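# Pull slack from the single taut lead's clamp

## Task

Of the five leads, exactly one is under tension. It cannot be spotted visually, so find it by handling the leads. Draw that taut lead further out from behind its clamp so that it stays at least 3 cm further out after release. The clamp opens only while its handle is held raised; that handle sits in line with the lead and carries the same letter as the lead's port. Raising any other handle breaks its seal, so leave all other handles down. No plug may come out of its port at any moment, or the task fails. The result must hold without the robot's help. At the end, open the grippers and move the arms away.

## Robot and tools

ROBOT AND FRAMES
Two xArm7 arms, named left_arm and right_arm, each with a parallel two-finger gripper. Everything is reported in one scene frame: origin on the table top midway between the arms, +z up, +x out across the table, and left_arm on the +y side. The names are arm labels, not sides of any picture. Base poses: left_arm at (+0.040, +0.319, 0) m with quat_wxyz (+0.998, 0, 0, -0.065); right_arm at (-0.048, -0.368, 0) m with quat_wxyz (+1.000, 0, 0, +0.021).
The fingers point along the gripper's +z axis and close along its y axis. end_effector_position is the pinch point between the pads when shut, roughly 2 cm short of the fingertips; closing pushes the tips about 10 mm further along +z. Printed hand positions can be somewhat off, more so at long reach.

THE ROW (used by execute_actions and move)
One flat list of 16 numbers covering both arms, even if only one moves: 7 left_arm joint angles, then left_arm opening, then 7 right_arm joint angles, then right_arm opening. Joint numbers are absolute target angles in radians (not offsets). Order within each arm: wrist pitch (joint6), waist (joint1), upper arm roll (joint3), forearm roll (joint5), wrist roll (joint7), shoulder (joint2), elbow (joint4). Use this order only. Ranges: waist -6.283 to 6.283, shoulder -2.059 to 2.094, upper arm roll -6.283 to 6.283, elbow -0.192 to 3.927, forearm roll -6.283 to 6.283, wrist pitch -1.693 to 3.142, wrist roll -6.283 to 6.283. Real ends may differ by up to 0.010 rad. A target more than 0.010 rad beyond a stated end, and further out than the current angle, gets the call refused; one beyond the real end is clipped there and the result prints "joint sent to its limit" (its absence proves nothing). Opening is an absolute value from -1 (closed) to +1 (fully open, 0.084 m pad gap).

TOOLS
execute_actions(actions): a list of actions run in order. Each action is a table of at most 15 rows; each row lasts one 1/30 s control step, and a short table repeats its final row to fill 15 steps (0.5 s per action). An empty list just returns the current state and images.
move(target, speed, blocking): target is one absolute row. All joints travel on paths that finish together, so hands trace curves; there is no collision avoidance with objects or the other arm. speed (0.01 to 2 rad/s, default 0.5) caps the joint with the longest way to go. Paths run 0.5 to 10 s; longer ones stop short. Finger openings are sent at the start. With blocking=false you get a result after 0.5 s while motion continues; check with wait(0), and call wait or stop before sending any other motion. The extra "move:" line gives the ending (done, off_target, moving, held, fault), limits=held or limits=none, and each arm's joint farthest from target. Faster moves and targets set deeper past a contact press harder.
wait(seconds): 0 to 10; arms hold their last command, a running move carries on.
stop(): brakes a running move; needs room, fingers keep going.
zoom_image(camera, region): camera is cam_head_left, cam_head_right, cam_left_wrist or cam_right_wrist (all 896x504); region [x0, y0, x1, y1] in pixels from the top-left, at most 504 by 504.
read_manual(section): licence text only; moves nothing.
finished_scene(scene): ends the scene with the given integer number; irreversible, reports success.

MOTION LIMITS
Each step, joint targets are kept within 0.623 rad of the measured angle, and if they would shift the gripper more than 70 mm they are scaled back. Joints top out at 3.14 rad/s and need 0.16 s to get there. A far target may need several actions, and an unfinished motion may stall during waits, so resend the rest. To keep a joint still, resend its value from "Joint targets".

RESULTS
State line per arm: gripper position (m), quat_wxyz and velocities. Joint positions and Joint velocities list each arm's joints in row order followed by the finger gap (m). Joint targets shows what the joints are currently driven toward. grip_measured is the measured opening on the command scale. Step readings list joint angles at some steps; HELD with an arm label means that arm's row part was held back. "joint command not followed" means a clearance check altered targets. MOTOR HOT appears from 65 °C; at 80 °C an OVER-TEMPERATURE FAULT brakes that arm. Load limits (N m): waist 45, shoulder 45, upper arm roll 27, elbow 27, forearm roll 27, wrist pitch 18, wrist roll 18; reaching one triggers a torque fault that backs the joint off, holds 10 s and drops the rest of the call.

GRIPPING AND CAUTIONS
To hold something, command an opening well below grip_measured; lower squeezes harder (about 24 N per pad up to roughly 6 cm width). Avoid fast slams, arm-to-arm contact, hard pushes, drops, knocking items off the table and any plug leaving its port. Loose objects may occasionally get nudged. A workable order: test leads with gentle tugs to find the taut one, raise only its matching handle with one arm, draw the lead out with the other, lower the handle while still holding the lead, then release and retract both arms.

Each tool is called after "Request:" by a JSON object that holds its "op" and its "data", one argument or row to a line.

## Session

Request:
{"op": "execute_actions", "data": {
  "actions": []
}}

Scene clock: 0.00 s.
left_arm: end_effector_position=(+0.1315, +0.2405, +0.3164) grip_measured=+1.00 end_effector_quat_wxyz=(+0.348, +0.888, -0.220, -0.203) end_effector_velocity=(+0.000, -0.000, +0.000) end_effector_angular_velocity=(-0.001, -0.001, +0.001) | right_arm: end_effector_position=(+0.3499, -0.3509, +0.2485) grip_measured=+1.00 end_effector_quat_wxyz=(+0.000, +1.000, +0.024, -0.002) end_effector_velocity=(+0.000, -0.001, +0.000) end_effector_angular_velocity=(+0.001, -0.000, -0.003)
Joint names: [wrist pitch, waist, upper arm roll, forearm roll, wrist roll, shoulder, elbow]
Joint positions: left_arm=[ 1.923 -0.383  0.542 -0.283  0.128 -1.037  0.553  0.084] | right_arm=[ 1.171  0.003 -0.001 -0.001 -0.002 -0.251  0.915  0.084]
Joint velocities: left_arm=[-0.001  0.     0.    -0.001  0.001  0.     0.001 -0.   ] | right_arm=[ 0.    -0.001 -0.001  0.     0.    -0.     0.    -0.   ]
Joint targets: left_arm=[1.923 -0.383 0.542 -0.283 0.128 -1.037 0.553] | right_arm=[1.171 0.003 -0.001 -0.001 -0.002 -0.251 0.915]

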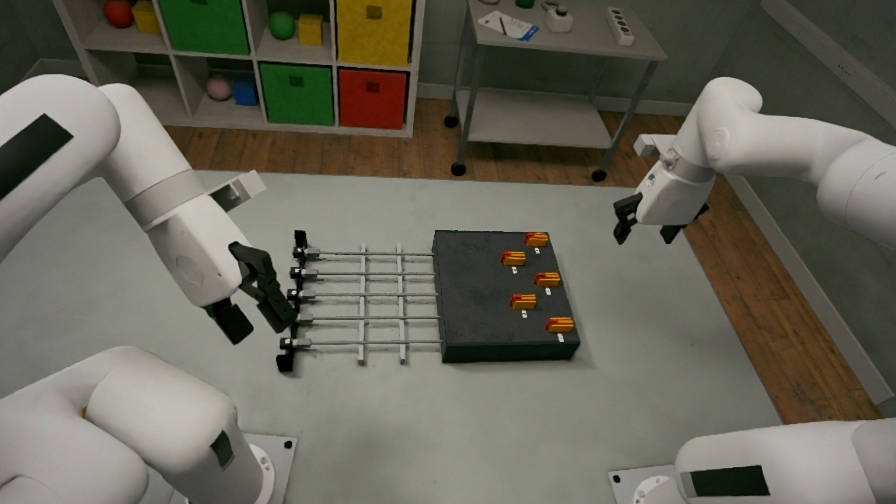

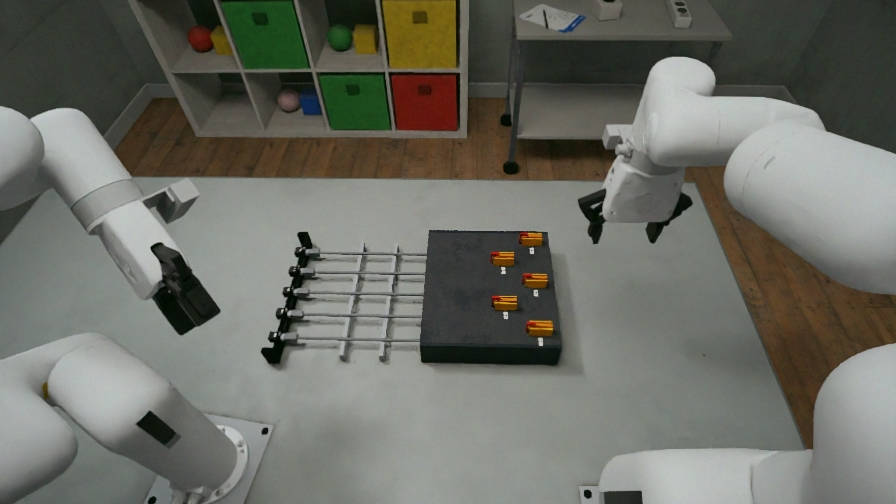

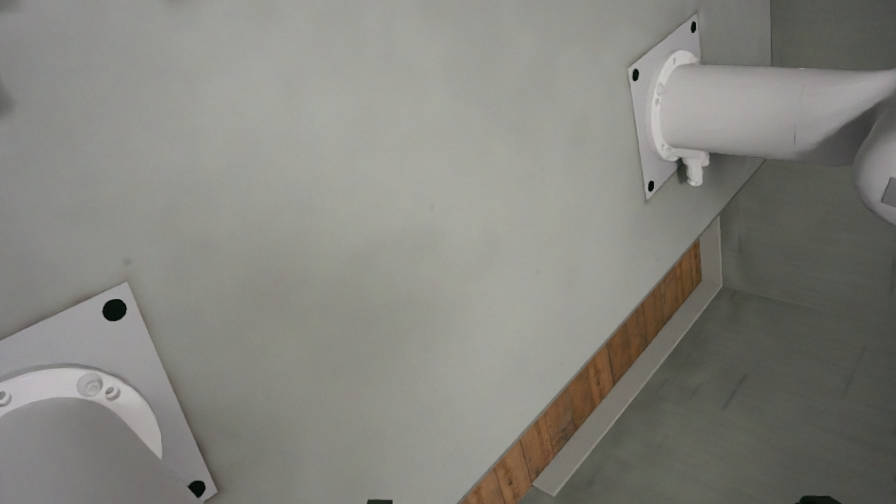

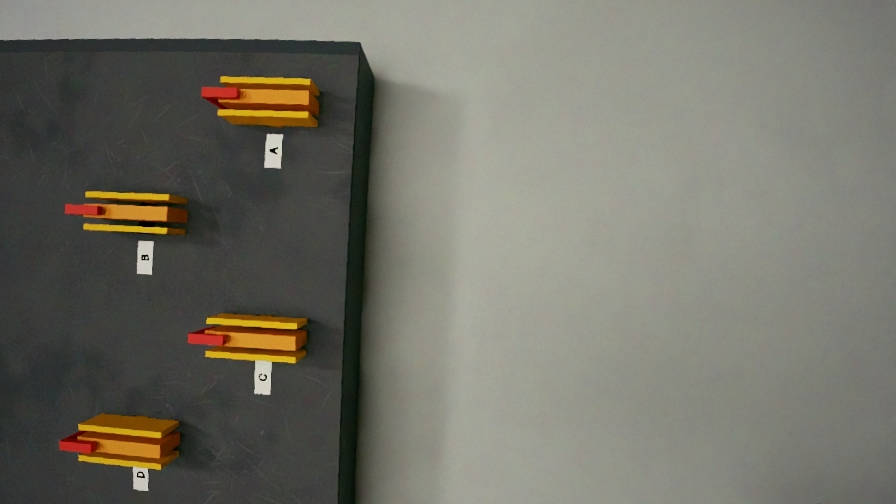

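Request:
{"op": "move", "data": {
  "target": [0.704,-0.48,0,0,-2.176,0.014,0.718,-0.45,1.166,0.2,0,0,-1.324,-0.251,0.915,0],
  "speed": 0.9
}}

Scene clock: 11.93 s.
left_arm: end_effector_position=(+0.3788, +0.0827, +0.0970) grip_measured=-0.47 end_effector_quat_wxyz=(+0.000, +0.709, +0.706, +0.000) end_effector_velocity=(-0.000, -0.000, -0.001) end_effector_angular_velocity=(+0.002, +0.001, -0.001) | right_arm: end_effector_position=(+0.3397, -0.2727, +0.2487) grip_measured=-0.01 end_effector_quat_wxyz=(-0.000, +0.709, +0.705, +0.000) end_effector_velocity=(+0.000, +0.001, +0.001) end_effector_angular_velocity=(-0.000, -0.002, +0.003)
Joint names: [wrist pitch, waist, upper arm roll, forearm roll, wrist roll, shoulder, elbow]
Joint positions: left_arm=[ 0.704 -0.48   0.    -0.    -2.176  0.014  0.718  0.024] | right_arm=[ 1.166  0.2   -0.    -0.    -1.324 -0.251  0.915  0.044]
Joint velocities: left_arm=[-0.001 -0.    -0.002  0.001 -0.002  0.003  0.    -0.   ] | right_arm=[ 0.     0.001  0.001 -0.001 -0.001  0.     0.002 -0.   ]
Joint targets: left_arm=[0.704 -0.480 0.000 0.000 -2.176 0.014 0.718] | right_arm=[1.166 0.200 0.000 0.000 -1.324 -0.251 0.915]
move: done; limits=none; left_arm: farthest joint: the waist, 0.000 radians from its target (0.097 radians at the start); right_arm: farthest joint: the waist, 0.000 radians from its target (0.197 radians at the start)

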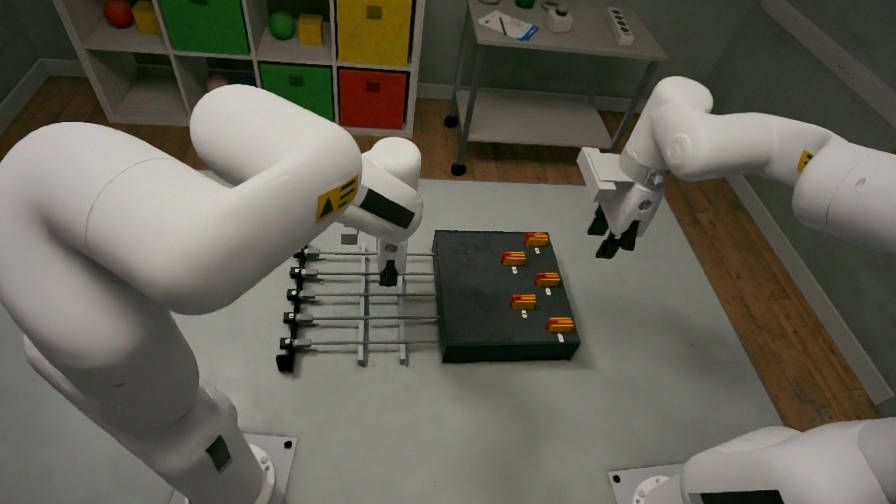

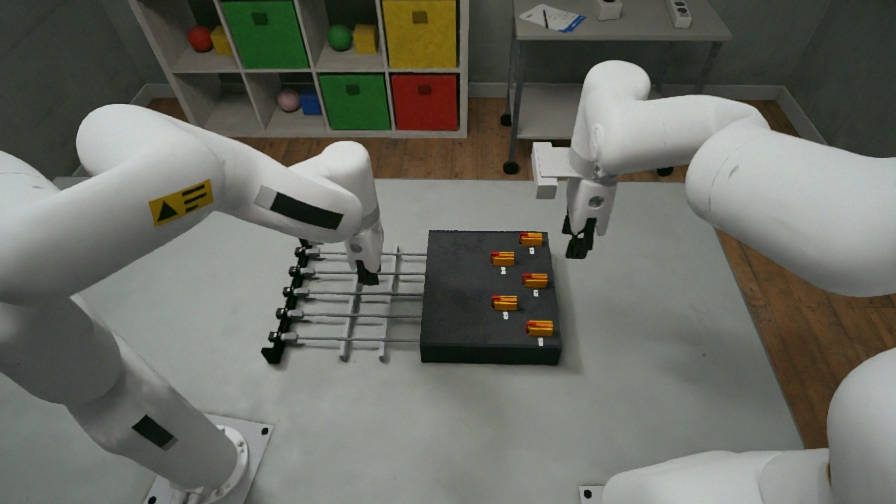

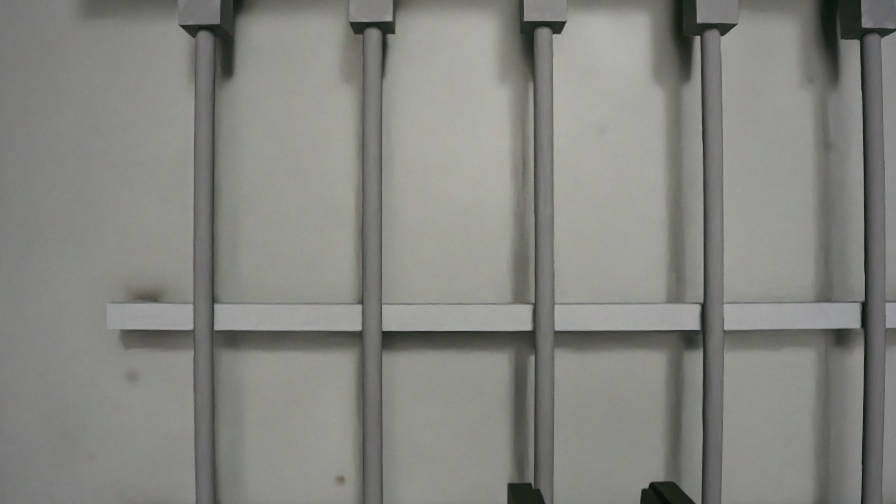

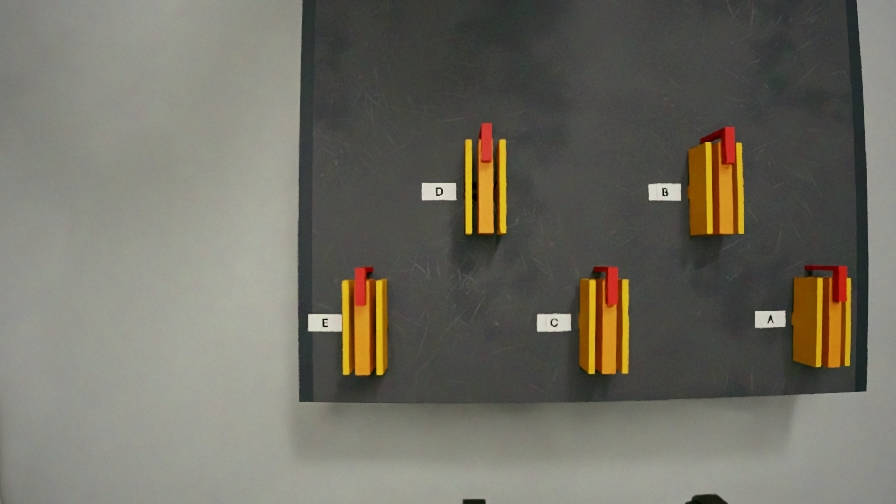

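Request:
{"op": "execute_actions", "data": {
  "actions": [
    [[0.514,-0.4842,0,0,-2.18,0.1626,0.6766,-0.45,1.166,0.2,0,0,-1.324,-0.251,0.915,0]],
    [[0.514,-0.4842,0,0,-2.18,0.1626,0.6766,-1,1.166,0.2,0,0,-1.324,-0.251,0.915,0]],
    [[0.5115,-0.4762,0,0,-2.172,0.1567,0.6682,-1,1.166,0.2,0,0,-1.324,-0.251,0.915,0]],
    [[0.509,-0.4683,0,0,-2.164,0.1508,0.6598,-1,1.166,0.2,0,0,-1.324,-0.251,0.915,0]]
  ]
}}

Scene clock: 21.10 s.
left_arm: end_effector_position=(+0.3758, +0.0904, +0.0360) grip_measured=-0.88 end_effector_quat_wxyz=(+0.000, +0.709, +0.705, +0.000) end_effector_velocity=(+0.000, +0.000, +0.000) end_effector_angular_velocity=(+0.000, -0.000, -0.001) | right_arm: end_effector_position=(+0.3397, -0.2727, +0.2487) grip_measured=-0.01 end_effector_quat_wxyz=(-0.000, +0.709, +0.705, +0.000) end_effector_velocity=(+0.000, -0.000, +0.000) end_effector_angular_velocity=(-0.002, -0.000, +0.001)
Joint names: [wrist pitch, waist, upper arm roll, forearm roll, wrist roll, shoulder, elbow]
Joint positions: left_arm=[ 0.509 -0.468 -0.     0.    -2.164  0.151  0.66   0.005] | right_arm=[ 1.166  0.2    0.    -0.    -1.324 -0.251  0.915  0.044]
Joint velocities: left_arm=[ 0.     0.001  0.     0.001  0.001 -0.001  0.    -0.   ] | right_arm=[ 0.001 -0.     0.    -0.002 -0.     0.     0.    -0.   ]
Joint targets: left_arm=[0.509 -0.468 0.000 0.000 -2.164 0.151 0.660] | right_arm=[1.166 0.200 0.000 0.000 -1.324 -0.251 0.915]
Step readings (joint positions; steps 1 to 15: 1st action; 16 to 30: 2nd action; 31 to 45: 3rd action; 46 to 60: 4th action):
0: left_arm=[0.704 -0.480 0.000 -0.000 -2.176 0.014 0.718] | right_arm=[1.166 0.200 0.000 -0.000 -1.324 -0.251 0.915]
1: left_arm=[0.704 -0.480 0.000 -0.000 -2.176 0.014 0.718] | right_arm=[1.166 0.200 0.000 0.000 -1.324 -0.251 0.915]
2: left_arm=[0.699 -0.480 0.000 0.000 -2.176 0.017 0.717] | right_arm=[1.166 0.200 0.000 -0.000 -1.324 -0.251 0.915]
4: left_arm=[0.653 -0.481 0.000 0.000 -2.177 0.047 0.712] | right_arm=[1.166 0.200 0.000 0.000 -1.324 -0.251 0.915]
8: left_arm=[0.547 -0.484 0.000 -0.000 -2.179 0.144 0.678] | right_arm=[1.166 0.200 0.000 -0.000 -1.324 -0.251 0.915]
15: left_arm=[0.516 -0.484 -0.000 0.000 -2.180 0.160 0.678] | right_arm=[1.166 0.200 0.000 0.000 -1.324 -0.251 0.915]
16: left_arm=[0.515 -0.484 -0.000 0.000 -2.180 0.161 0.678] | right_arm=[1.166 0.200 0.000 0.000 -1.324 -0.251 0.915]
17: left_arm=[0.515 -0.484 -0.000 0.000 -2.180 0.161 0.677] | right_arm=[1.166 0.200 -0.000 -0.000 -1.324 -0.251 0.915]
19: left_arm=[0.514 -0.484 -0.000 -0.000 -2.180 0.162 0.677] | right_arm=[1.166 0.200 0.000 -0.000 -1.324 -0.251 0.915]
23: left_arm=[0.514 -0.484 -0.000 -0.000 -2.180 0.162 0.677] | right_arm=[1.166 0.200 -0.000 0.000 -1.324 -0.251 0.915]
30: left_arm=[0.514 -0.484 -0.000 -0.000 -2.180 0.162 0.677] | right_arm=[1.166 0.200 0.000 0.000 -1.324 -0.251 0.915]
31: left_arm=[0.514 -0.484 -0.000 -0.000 -2.180 0.162 0.677] | right_arm=[1.166 0.200 0.000 -0.000 -1.324 -0.251 0.915]
32: left_arm=[0.513 -0.483 -0.001 -0.000 -2.179 0.162 0.676] | right_arm=[1.166 0.200 -0.000 0.000 -1.324 -0.251 0.915]
34: left_arm=[0.512 -0.481 -0.002 -0.000 -2.176 0.159 0.673] | right_arm=[1.166 0.200 -0.000 -0.000 -1.324 -0.251 0.915]
38: left_arm=[0.511 -0.477 -0.000 -0.000 -2.173 0.157 0.669] | right_arm=[1.166 0.200 0.000 0.000 -1.324 -0.251 0.915]
45: left_arm=[0.511 -0.476 -0.000 -0.000 -2.172 0.157 0.668] | right_arm=[1.166 0.200 0.000 -0.000 -1.324 -0.251 0.915]
46: left_arm=[0.511 -0.476 -0.000 -0.000 -2.172 0.157 0.668] | right_arm=[1.166 0.200 -0.000 0.000 -1.324 -0.251 0.915]
47: left_arm=[0.511 -0.475 -0.000 0.000 -2.171 0.156 0.667] | right_arm=[1.166 0.200 -0.000 -0.000 -1.324 -0.251 0.915]
49: left_arm=[0.510 -0.472 -0.000 0.000 -2.168 0.153 0.664] | right_arm=[1.166 0.200 -0.000 0.000 -1.324 -0.251 0.915]
53: left_arm=[0.509 -0.469 0.000 -0.000 -2.165 0.151 0.660] | right_arm=[1.166 0.200 -0.000 0.000 -1.324 -0.251 0.915]
60: Joint positions above

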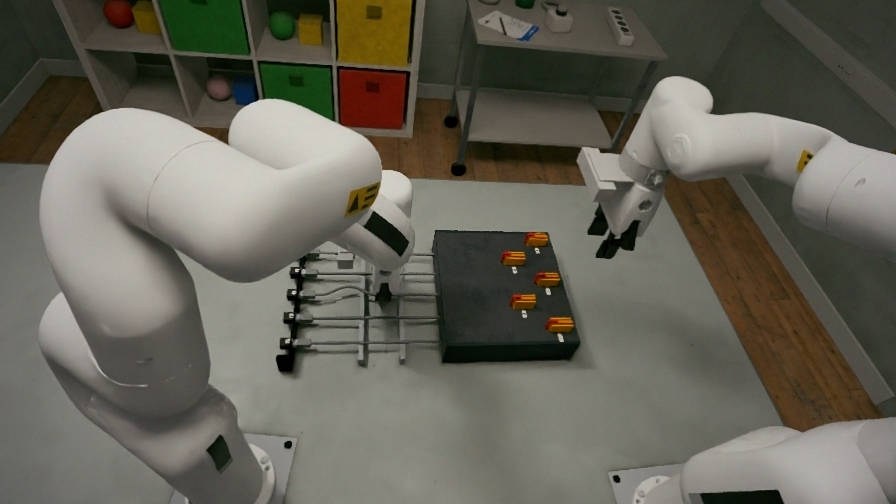

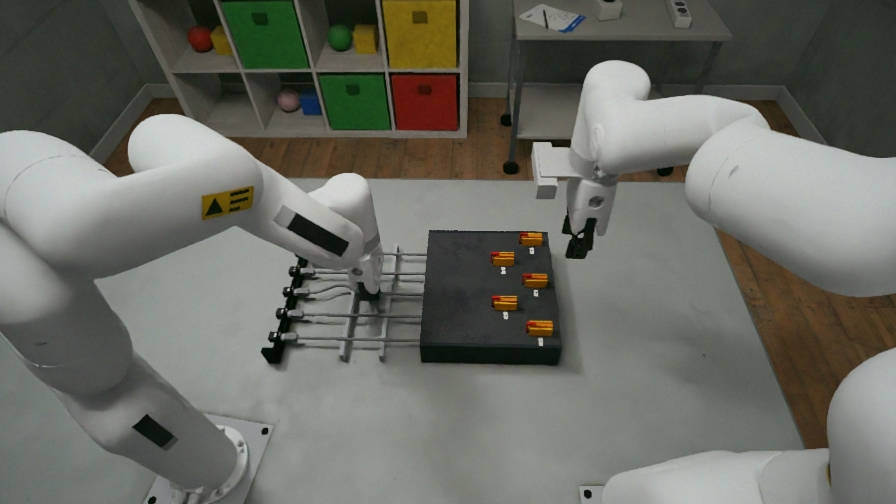

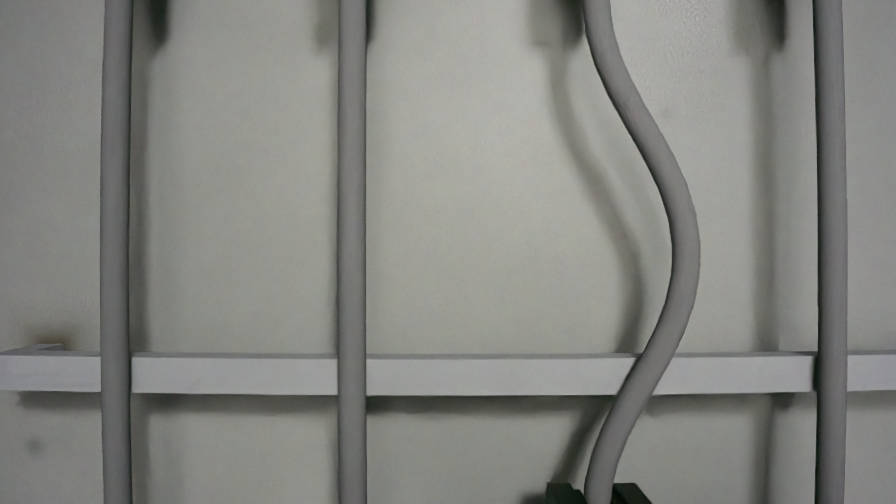

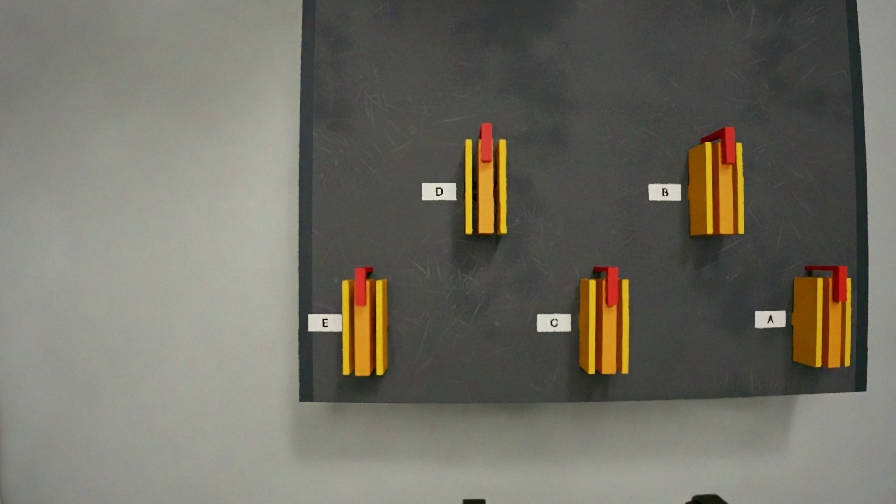

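Request:
{"op": "execute_actions", "data": {
  "actions": [
    [[0.509,-0.4683,0,0,-2.164,0.1508,0.6598,-0.45,1.166,0.2,0,0,-1.324,-0.251,0.915,0]],
    [[0.699,-0.4683,0,0,-2.164,-0.006,0.693,-0.45,1.166,0.2,0,0,-1.324,-0.251,0.915,0]],
    [[0.685,-0.5662,0,0,-2.262,-0.122,0.563,-0.45,1.166,0.2,0,0,-1.324,-0.251,0.915,0]],
    [[0.4744,-0.5662,0,0,-2.262,0.0535,0.5279,-0.45,1.166,0.2,0,0,-1.324,-0.251,0.915,0]],
    [[0.4744,-0.5662,0,0,-2.262,0.0535,0.5279,-1,1.166,0.2,0,0,-1.324,-0.251,0.915,0]],
    [[0.4723,-0.5579,0,0,-2.254,0.0467,0.519,-1,1.166,0.2,0,0,-1.324,-0.251,0.915,0]],
    [[0.4703,-0.5496,0,0,-2.246,0.0398,0.5101,-1,1.166,0.2,0,0,-1.324,-0.251,0.915,0]]
  ]
}}

Scene clock: 32.80 s.
left_arm: end_effector_position=(+0.3233, +0.0903, +0.0360) grip_measured=-0.88 end_effector_quat_wxyz=(-0.000, +0.709, +0.706, +0.000) end_effector_velocity=(+0.000, +0.000, +0.000) end_effector_angular_velocity=(-0.000, -0.000, +0.001) | right_arm: end_effector_position=(+0.3397, -0.2727, +0.2487) grip_measured=-0.01 end_effector_quat_wxyz=(-0.000, +0.709, +0.705, +0.000) end_effector_velocity=(-0.000, +0.000, -0.000) end_effector_angular_velocity=(+0.001, +0.001, -0.001)
Joint names: [wrist pitch, waist, upper arm roll, forearm roll, wrist roll, shoulder, elbow]
Joint positions: left_arm=[ 0.47  -0.55  -0.     0.    -2.246  0.04   0.51   0.005] | right_arm=[ 1.166  0.2    0.    -0.    -1.324 -0.251  0.915  0.044]
Joint velocities: left_arm=[-0.     0.001  0.     0.     0.    -0.001 -0.001 -0.   ] | right_arm=[-0.     0.    -0.001  0.001  0.    -0.    -0.001 -0.   ]
Joint targets: left_arm=[0.470 -0.550 0.000 0.000 -2.246 0.040 0.510] | right_arm=[1.166 0.200 0.000 0.000 -1.324 -0.251 0.915]
Step readings (joint positions; steps 1 to 15: 1st action; 16 to 30: 2nd action; 31 to 45: 3rd action; 46 to 60: 4th action; 61 to 75: 5th action; 76 to 90: 6th action; 91 to 105: 7th action):
0: left_arm=[0.509 -0.468 -0.000 -0.000 -2.164 0.151 0.660] | right_arm=[1.166 0.200 0.000 -0.000 -1.324 -0.251 0.915]
1: left_arm=[0.509 -0.468 -0.000 0.000 -2.164 0.151 0.660] | right_arm=[1.166 0.200 -0.000 0.000 -1.324 -0.251 0.915]
2: left_arm=[0.509 -0.468 0.000 0.000 -2.164 0.151 0.659] | right_arm=[1.166 0.200 0.000 0.000 -1.324 -0.251 0.915]
4: left_arm=[0.510 -0.468 0.002 0.000 -2.164 0.151 0.658] | right_arm=[1.166 0.200 0.000 0.000 -1.324 -0.251 0.915]
8: left_arm=[0.510 -0.468 0.001 0.000 -2.164 0.151 0.659] | right_arm=[1.166 0.200 0.000 0.000 -1.324 -0.251 0.915]
15: left_arm=[0.509 -0.468 0.000 0.000 -2.164 0.151 0.660] | right_arm=[1.166 0.200 0.000 0.000 -1.324 -0.251 0.915]
16: left_arm=[0.509 -0.468 0.000 0.000 -2.164 0.151 0.660] | right_arm=[1.166 0.200 -0.000 0.000 -1.324 -0.251 0.915]
17: left_arm=[0.514 -0.468 0.000 0.000 -2.164 0.148 0.660] | right_arm=[1.166 0.200 0.000 0.000 -1.324 -0.251 0.915]
19: left_arm=[0.560 -0.468 0.000 -0.000 -2.164 0.115 0.664] | right_arm=[1.166 0.200 0.000 -0.000 -1.324 -0.251 0.915]
23: left_arm=[0.666 -0.468 -0.000 0.000 -2.164 0.014 0.693] | right_arm=[1.166 0.200 0.000 -0.000 -1.324 -0.251 0.915]
30: left_arm=[0.697 -0.468 0.000 -0.000 -2.164 -0.004 0.692] | right_arm=[1.166 0.200 -0.000 -0.000 -1.324 -0.251 0.915]
31: left_arm=[0.698 -0.468 0.000 -0.000 -2.164 -0.004 0.692] | right_arm=[1.166 0.200 -0.000 -0.000 -1.324 -0.251 0.915]
32: left_arm=[0.697 -0.471 0.001 0.000 -2.168 -0.008 0.688] | right_arm=[1.166 0.200 0.000 0.000 -1.324 -0.251 0.915]
34: left_arm=[0.693 -0.499 0.005 0.000 -2.198 -0.043 0.650] | right_arm=[1.166 0.200 -0.000 0.000 -1.324 -0.251 0.915]
38: left_arm=[0.687 -0.556 -0.005 -0.000 -2.249 -0.108 0.578] | right_arm=[1.166 0.200 -0.000 0.000 -1.324 -0.251 0.915]
45: left_arm=[0.685 -0.565 0.001 -0.000 -2.261 -0.121 0.564] | right_arm=[1.166 0.200 0.000 -0.000 -1.324 -0.251 0.915]
46: left_arm=[0.685 -0.565 0.001 -0.000 -2.261 -0.121 0.564] | right_arm=[1.166 0.200 -0.000 0.000 -1.324 -0.251 0.915]
47: left_arm=[0.680 -0.565 0.000 0.000 -2.262 -0.118 0.563] | right_arm=[1.166 0.200 -0.000 0.000 -1.324 -0.251 0.915]
49: left_arm=[0.634 -0.566 0.000 0.000 -2.262 -0.084 0.559] | right_arm=[1.166 0.200 0.000 0.000 -1.324 -0.251 0.915]
53: left_arm=[0.513 -0.566 0.000 -0.000 -2.262 0.028 0.530] | right_arm=[1.166 0.200 -0.000 -0.000 -1.324 -0.251 0.915]
60: left_arm=[0.476 -0.566 -0.000 0.000 -2.262 0.051 0.529] | right_arm=[1.166 0.200 0.000 0.000 -1.324 -0.251 0.915]
61: left_arm=[0.476 -0.566 -0.000 0.000 -2.262 0.052 0.529] | right_arm=[1.166 0.200 0.000 0.000 -1.324 -0.251 0.915]
62: left_arm=[0.475 -0.566 -0.000 0.000 -2.262 0.052 0.529] | right_arm=[1.166 0.200 0.000 0.000 -1.324 -0.251 0.915]
64: left_arm=[0.475 -0.566 -0.000 -0.000 -2.262 0.052 0.528] | right_arm=[1.166 0.200 0.000 0.000 -1.324 -0.251 0.915]
68: left_arm=[0.474 -0.566 -0.000 -0.000 -2.262 0.053 0.528] | right_arm=[1.166 0.200 -0.000 -0.000 -1.324 -0.251 0.915]
75: left_arm=[0.474 -0.566 -0.000 -0.000 -2.262 0.053 0.528] | right_arm=[1.166 0.200 0.000 0.000 -1.324 -0.251 0.915]
76: left_arm=[0.474 -0.566 -0.000 -0.000 -2.262 0.053 0.528] | right_arm=[1.166 0.200 0.000 0.000 -1.324 -0.251 0.915]
77: left_arm=[0.474 -0.565 -0.001 -0.000 -2.261 0.052 0.527] | right_arm=[1.166 0.200 0.000 0.000 -1.324 -0.251 0.915]
79: left_arm=[0.472 -0.563 -0.002 -0.000 -2.258 0.049 0.525] | right_arm=[1.166 0.200 -0.000 0.000 -1.324 -0.251 0.915]
83: left_arm=[0.472 -0.559 -0.000 -0.000 -2.255 0.047 0.520] | right_arm=[1.166 0.200 -0.000 -0.000 -1.324 -0.251 0.915]
90: left_arm=[0.472 -0.558 -0.000 0.000 -2.254 0.047 0.519] | right_arm=[1.166 0.200 0.000 -0.000 -1.324 -0.251 0.915]
91: left_arm=[0.472 -0.558 -0.000 0.000 -2.254 0.047 0.519] | right_arm=[1.166 0.200 0.000 0.000 -1.324 -0.251 0.915]
92: left_arm=[0.472 -0.557 -0.000 0.000 -2.253 0.046 0.518] | right_arm=[1.166 0.200 0.000 0.000 -1.324 -0.251 0.915]
94: left_arm=[0.471 -0.553 -0.000 0.000 -2.250 0.043 0.514] | right_arm=[1.166 0.200 0.000 0.000 -1.324 -0.251 0.915]
98: left_arm=[0.471 -0.550 0.000 -0.000 -2.247 0.040 0.511] | right_arm=[1.166 0.200 0.000 0.000 -1.324 -0.251 0.915]
105: Joint positions above

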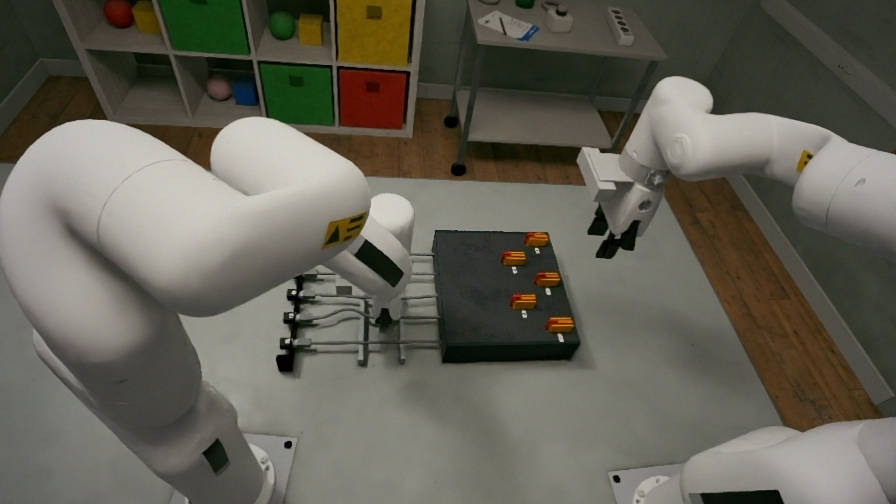

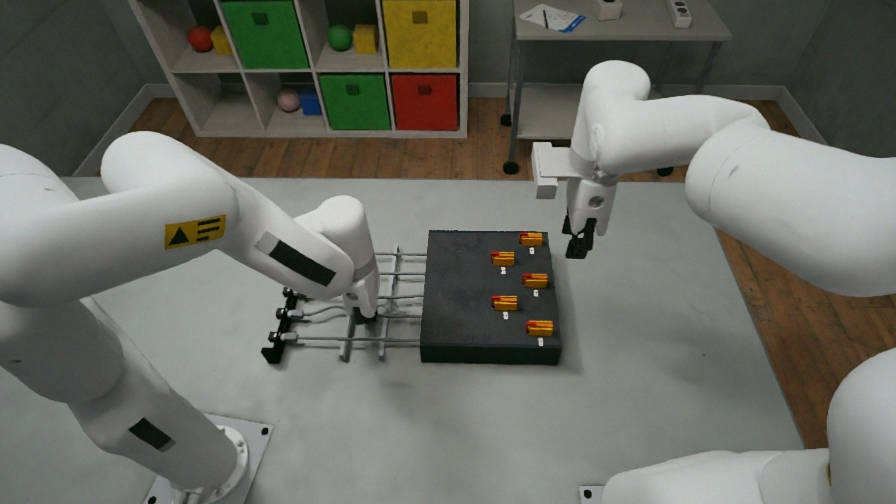

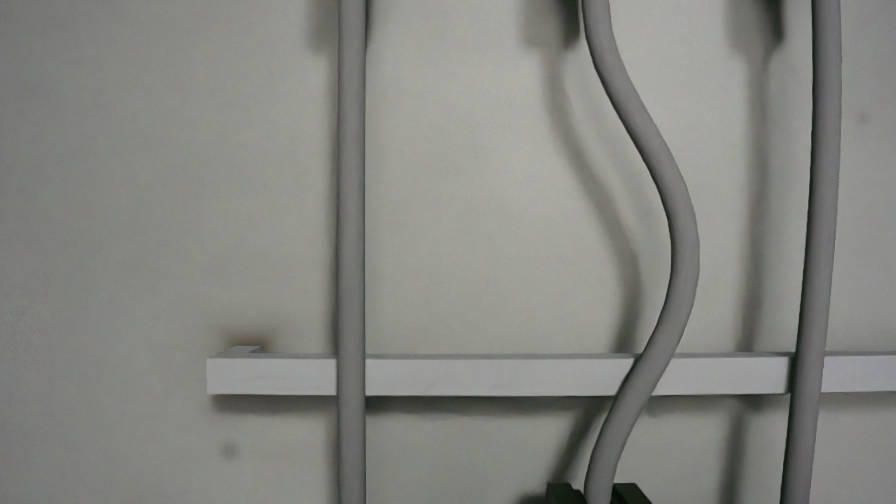

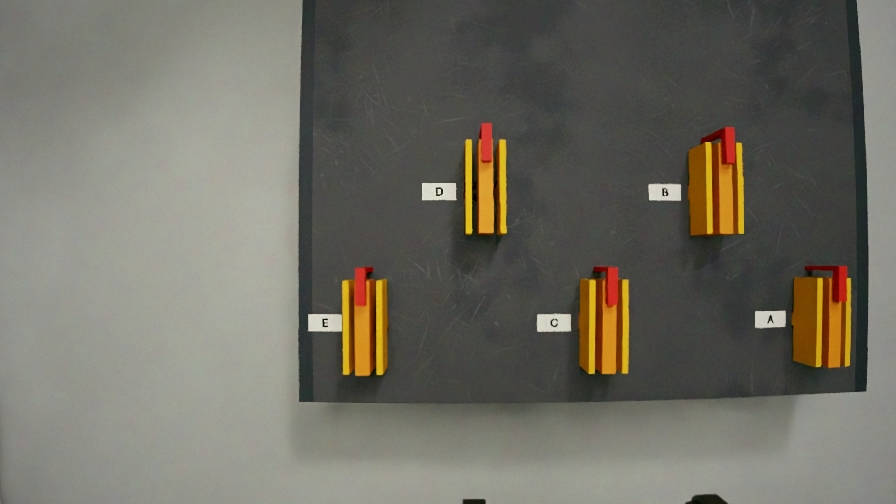

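Request:
{"op": "execute_actions", "data": {
  "actions": [
    [[0.4703,-0.5496,0,0,-2.246,0.0398,0.5101,-0.45,1.166,0.2,0,0,-1.324,-0.251,0.915,0]],
    [[0.684,-0.5496,0,0,-2.246,-0.138,0.546,-0.45,1.166,0.2,0,0,-1.324,-0.251,0.915,0]],
    [[0.687,-0.6692,0,0,-2.365,-0.253,0.434,-0.45,1.166,0.2,0,0,-1.324,-0.251,0.915,0]],
    [[0.4487,-0.6692,0,0,-2.365,-0.0554,0.3933,-0.45,1.166,0.2,0,0,-1.324,-0.251,0.915,0]],
    [[0.4487,-0.6692,0,0,-2.365,-0.0554,0.3933,-1,1.166,0.2,0,0,-1.324,-0.251,0.915,0]],
    [[0.4473,-0.6607,0,0,-2.357,-0.0638,0.3835,-1,1.166,0.2,0,0,-1.324,-0.251,0.915,0]],
    [[0.4459,-0.6523,0,0,-2.348,-0.0721,0.3738,-1,1.166,0.2,0,0,-1.324,-0.251,0.915,0]]
  ]
}}

Scene clock: 48.20 s.
left_arm: end_effector_position=(+0.2703, +0.0903, +0.0359) grip_measured=-0.88 end_effector_quat_wxyz=(-0.000, +0.709, +0.705, +0.000) end_effector_velocity=(+0.000, -0.000, +0.000) end_effector_angular_velocity=(-0.001, -0.000, -0.000) | right_arm: end_effector_position=(+0.3397, -0.2727, +0.2487) grip_measured=-0.01 end_effector_quat_wxyz=(-0.000, +0.709, +0.705, +0.000) end_effector_velocity=(-0.000, +0.001, +0.000) end_effector_angular_velocity=(+0.001, -0.000, +0.001)
Joint names: [wrist pitch, waist, upper arm roll, forearm roll, wrist roll, shoulder, elbow]
Joint positions: left_arm=[ 0.446 -0.652 -0.     0.    -2.348 -0.072  0.374  0.005] | right_arm=[ 1.166  0.2    0.    -0.    -1.324 -0.251  0.915  0.044]
Joint velocities: left_arm=[ 0.001  0.     0.    -0.     0.001 -0.001  0.    -0.   ] | right_arm=[-0.     0.     0.001  0.001  0.     0.     0.    -0.   ]
Joint targets: left_arm=[0.446 -0.652 0.000 0.000 -2.348 -0.072 0.374] | right_arm=[1.166 0.200 0.000 0.000 -1.324 -0.251 0.915]
Step readings (joint positions; steps 1 to 15: 1st action; 16 to 30: 2nd action; 31 to 45: 3rd action; 46 to 60: 4th action; 61 to 75: 5th action; 76 to 90: 6th action; 91 to 105: 7th action):
0: left_arm=[0.470 -0.550 -0.000 -0.000 -2.246 0.040 0.510] | right_arm=[1.166 0.200 -0.000 -0.000 -1.324 -0.251 0.915]
1: left_arm=[0.470 -0.550 -0.000 0.000 -2.246 0.040 0.510] | right_arm=[1.166 0.200 -0.000 -0.000 -1.324 -0.251 0.915]
2: left_arm=[0.471 -0.549 0.000 0.000 -2.246 0.040 0.510] | right_arm=[1.166 0.200 0.000 -0.000 -1.324 -0.251 0.915]
4: left_arm=[0.471 -0.549 0.001 0.000 -2.246 0.040 0.509] | right_arm=[1.166 0.200 0.000 0.000 -1.324 -0.251 0.915]
8: left_arm=[0.471 -0.549 0.001 0.000 -2.246 0.040 0.509] | right_arm=[1.166 0.200 0.000 -0.000 -1.324 -0.251 0.915]
15: left_arm=[0.470 -0.550 0.000 0.000 -2.246 0.040 0.510] | right_arm=[1.166 0.200 -0.000 0.000 -1.324 -0.251 0.915]
16: left_arm=[0.471 -0.550 0.000 0.000 -2.246 0.040 0.510] | right_arm=[1.166 0.200 0.000 -0.000 -1.324 -0.251 0.915]
17: left_arm=[0.476 -0.550 0.000 0.000 -2.246 0.037 0.510] | right_arm=[1.166 0.200 0.000 -0.000 -1.324 -0.251 0.915]
19: left_arm=[0.522 -0.549 0.000 -0.000 -2.246 0.003 0.515] | right_arm=[1.166 0.200 -0.000 -0.000 -1.324 -0.251 0.915]
23: left_arm=[0.645 -0.550 -0.000 0.000 -2.246 -0.112 0.544] | right_arm=[1.166 0.200 0.000 -0.000 -1.324 -0.251 0.915]
30: left_arm=[0.682 -0.550 0.000 -0.000 -2.246 -0.136 0.545] | right_arm=[1.166 0.200 -0.000 -0.000 -1.324 -0.251 0.915]
31: left_arm=[0.683 -0.550 0.000 -0.000 -2.246 -0.136 0.545] | right_arm=[1.166 0.200 0.000 -0.000 -1.324 -0.251 0.915]
32: left_arm=[0.683 -0.553 0.001 0.000 -2.251 -0.140 0.541] | right_arm=[1.166 0.200 0.000 0.000 -1.324 -0.251 0.915]
34: left_arm=[0.684 -0.590 0.004 -0.000 -2.289 -0.176 0.507] | right_arm=[1.166 0.200 0.000 0.000 -1.324 -0.251 0.915]
38: left_arm=[0.687 -0.657 -0.004 0.000 -2.350 -0.240 0.446] | right_arm=[1.166 0.200 -0.000 0.000 -1.324 -0.251 0.915]
45: left_arm=[0.687 -0.668 0.001 -0.000 -2.364 -0.252 0.435] | right_arm=[1.166 0.200 0.000 0.000 -1.324 -0.251 0.915]
46: left_arm=[0.687 -0.668 0.001 -0.000 -2.364 -0.252 0.435] | right_arm=[1.166 0.200 0.000 -0.000 -1.324 -0.251 0.915]
47: left_arm=[0.682 -0.668 0.000 0.000 -2.365 -0.249 0.434] | right_arm=[1.166 0.200 0.000 0.000 -1.324 -0.251 0.915]
49: left_arm=[0.635 -0.669 0.000 0.000 -2.365 -0.215 0.429] | right_arm=[1.166 0.200 0.000 0.000 -1.324 -0.251 0.915]
53: left_arm=[0.496 -0.669 0.000 -0.000 -2.365 -0.088 0.398] | right_arm=[1.166 0.200 0.000 -0.000 -1.324 -0.251 0.915]
60: left_arm=[0.451 -0.669 -0.000 0.000 -2.365 -0.058 0.395] | right_arm=[1.166 0.200 0.000 0.000 -1.324 -0.251 0.915]
61: left_arm=[0.450 -0.669 -0.000 0.000 -2.365 -0.058 0.394] | right_arm=[1.166 0.200 0.000 0.000 -1.324 -0.251 0.915]
62: left_arm=[0.450 -0.669 -0.000 0.000 -2.365 -0.057 0.394] | right_arm=[1.166 0.200 -0.000 0.000 -1.324 -0.251 0.915]
64: left_arm=[0.449 -0.669 -0.000 -0.000 -2.365 -0.057 0.394] | right_arm=[1.166 0.200 -0.000 0.000 -1.324 -0.251 0.915]
68: left_arm=[0.449 -0.669 -0.000 -0.000 -2.365 -0.056 0.394] | right_arm=[1.166 0.200 0.000 0.000 -1.324 -0.251 0.915]
75: left_arm=[0.449 -0.669 -0.000 -0.000 -2.365 -0.056 0.394] | right_arm=[1.166 0.200 0.000 -0.000 -1.324 -0.251 0.915]
76: left_arm=[0.448 -0.669 -0.000 -0.000 -2.365 -0.056 0.394] | right_arm=[1.166 0.200 0.000 -0.000 -1.324 -0.251 0.915]
77: left_arm=[0.448 -0.668 -0.001 -0.000 -2.364 -0.057 0.393] | right_arm=[1.166 0.200 -0.000 -0.000 -1.324 -0.251 0.915]
79: left_arm=[0.446 -0.665 -0.002 -0.000 -2.361 -0.061 0.390] | right_arm=[1.166 0.200 -0.000 -0.000 -1.324 -0.251 0.915]
83: left_arm=[0.447 -0.662 -0.000 -0.000 -2.358 -0.063 0.384] | right_arm=[1.166 0.200 0.000 0.000 -1.324 -0.251 0.915]
90: left_arm=[0.447 -0.661 -0.000 0.000 -2.357 -0.064 0.384] | right_arm=[1.166 0.200 0.000 -0.000 -1.324 -0.251 0.915]
91: left_arm=[0.447 -0.661 -0.000 0.000 -2.357 -0.064 0.384] | right_arm=[1.166 0.200 0.000 -0.000 -1.324 -0.251 0.915]
92: left_arm=[0.447 -0.660 -0.000 0.000 -2.356 -0.065 0.382] | right_arm=[1.166 0.200 -0.000 -0.000 -1.324 -0.251 0.915]
94: left_arm=[0.446 -0.656 -0.000 0.000 -2.352 -0.068 0.378] | right_arm=[1.166 0.200 -0.000 0.000 -1.324 -0.251 0.915]
98: left_arm=[0.446 -0.653 0.000 -0.000 -2.349 -0.071 0.375] | right_arm=[1.166 0.200 0.000 -0.000 -1.324 -0.251 0.915]
105: Joint positions above

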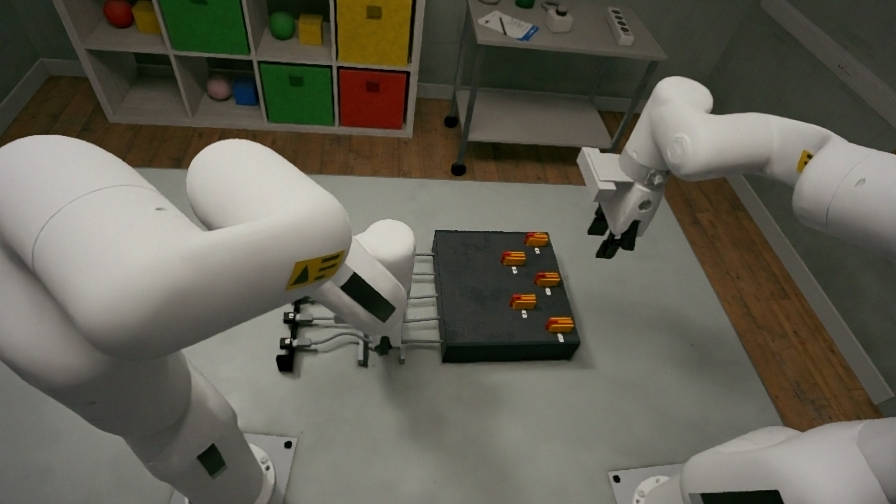

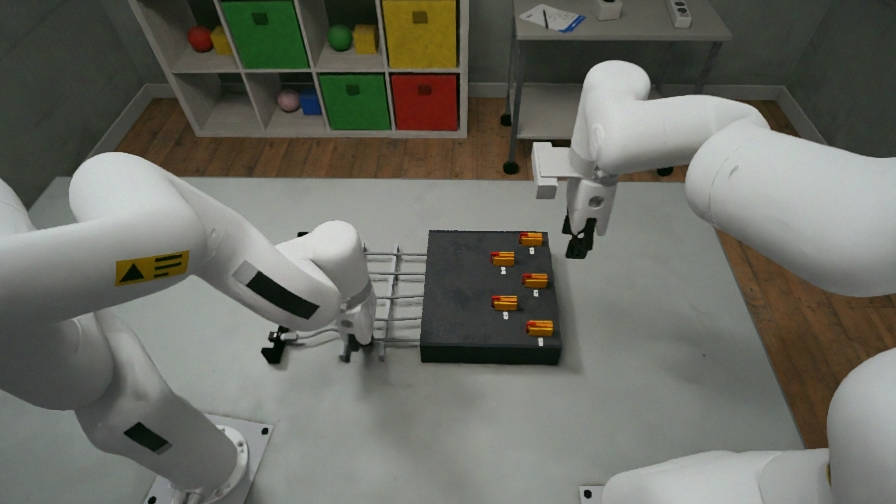

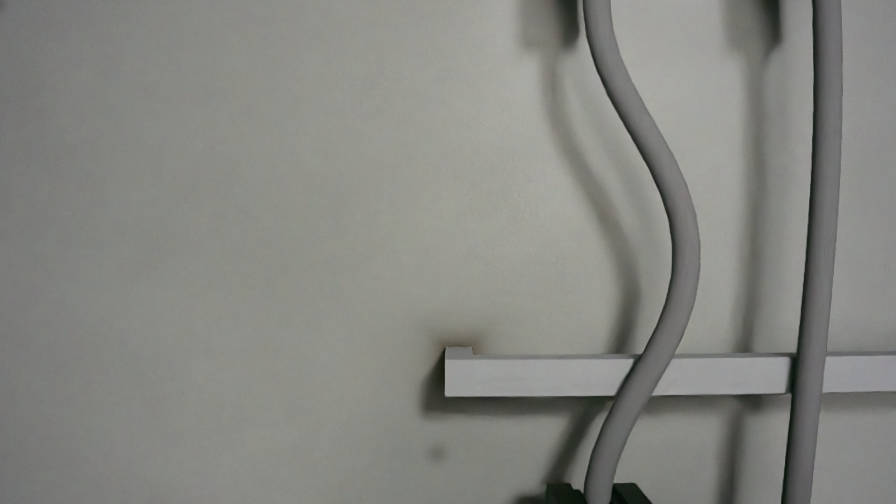

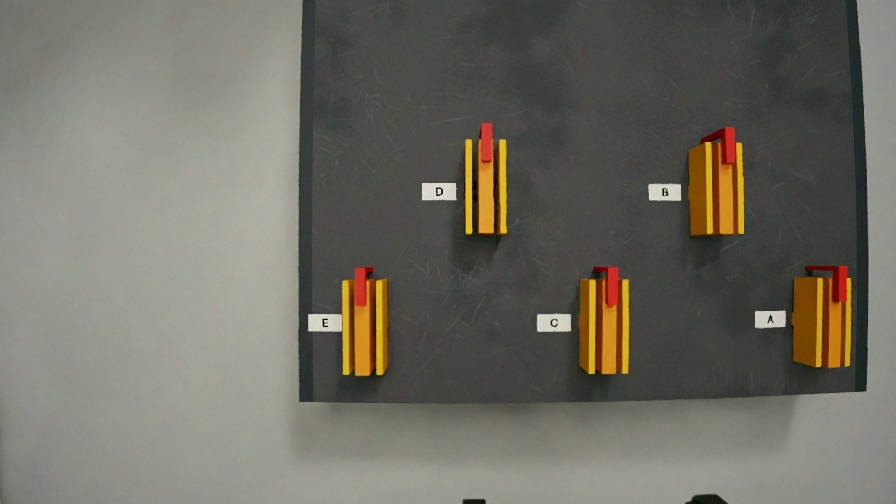

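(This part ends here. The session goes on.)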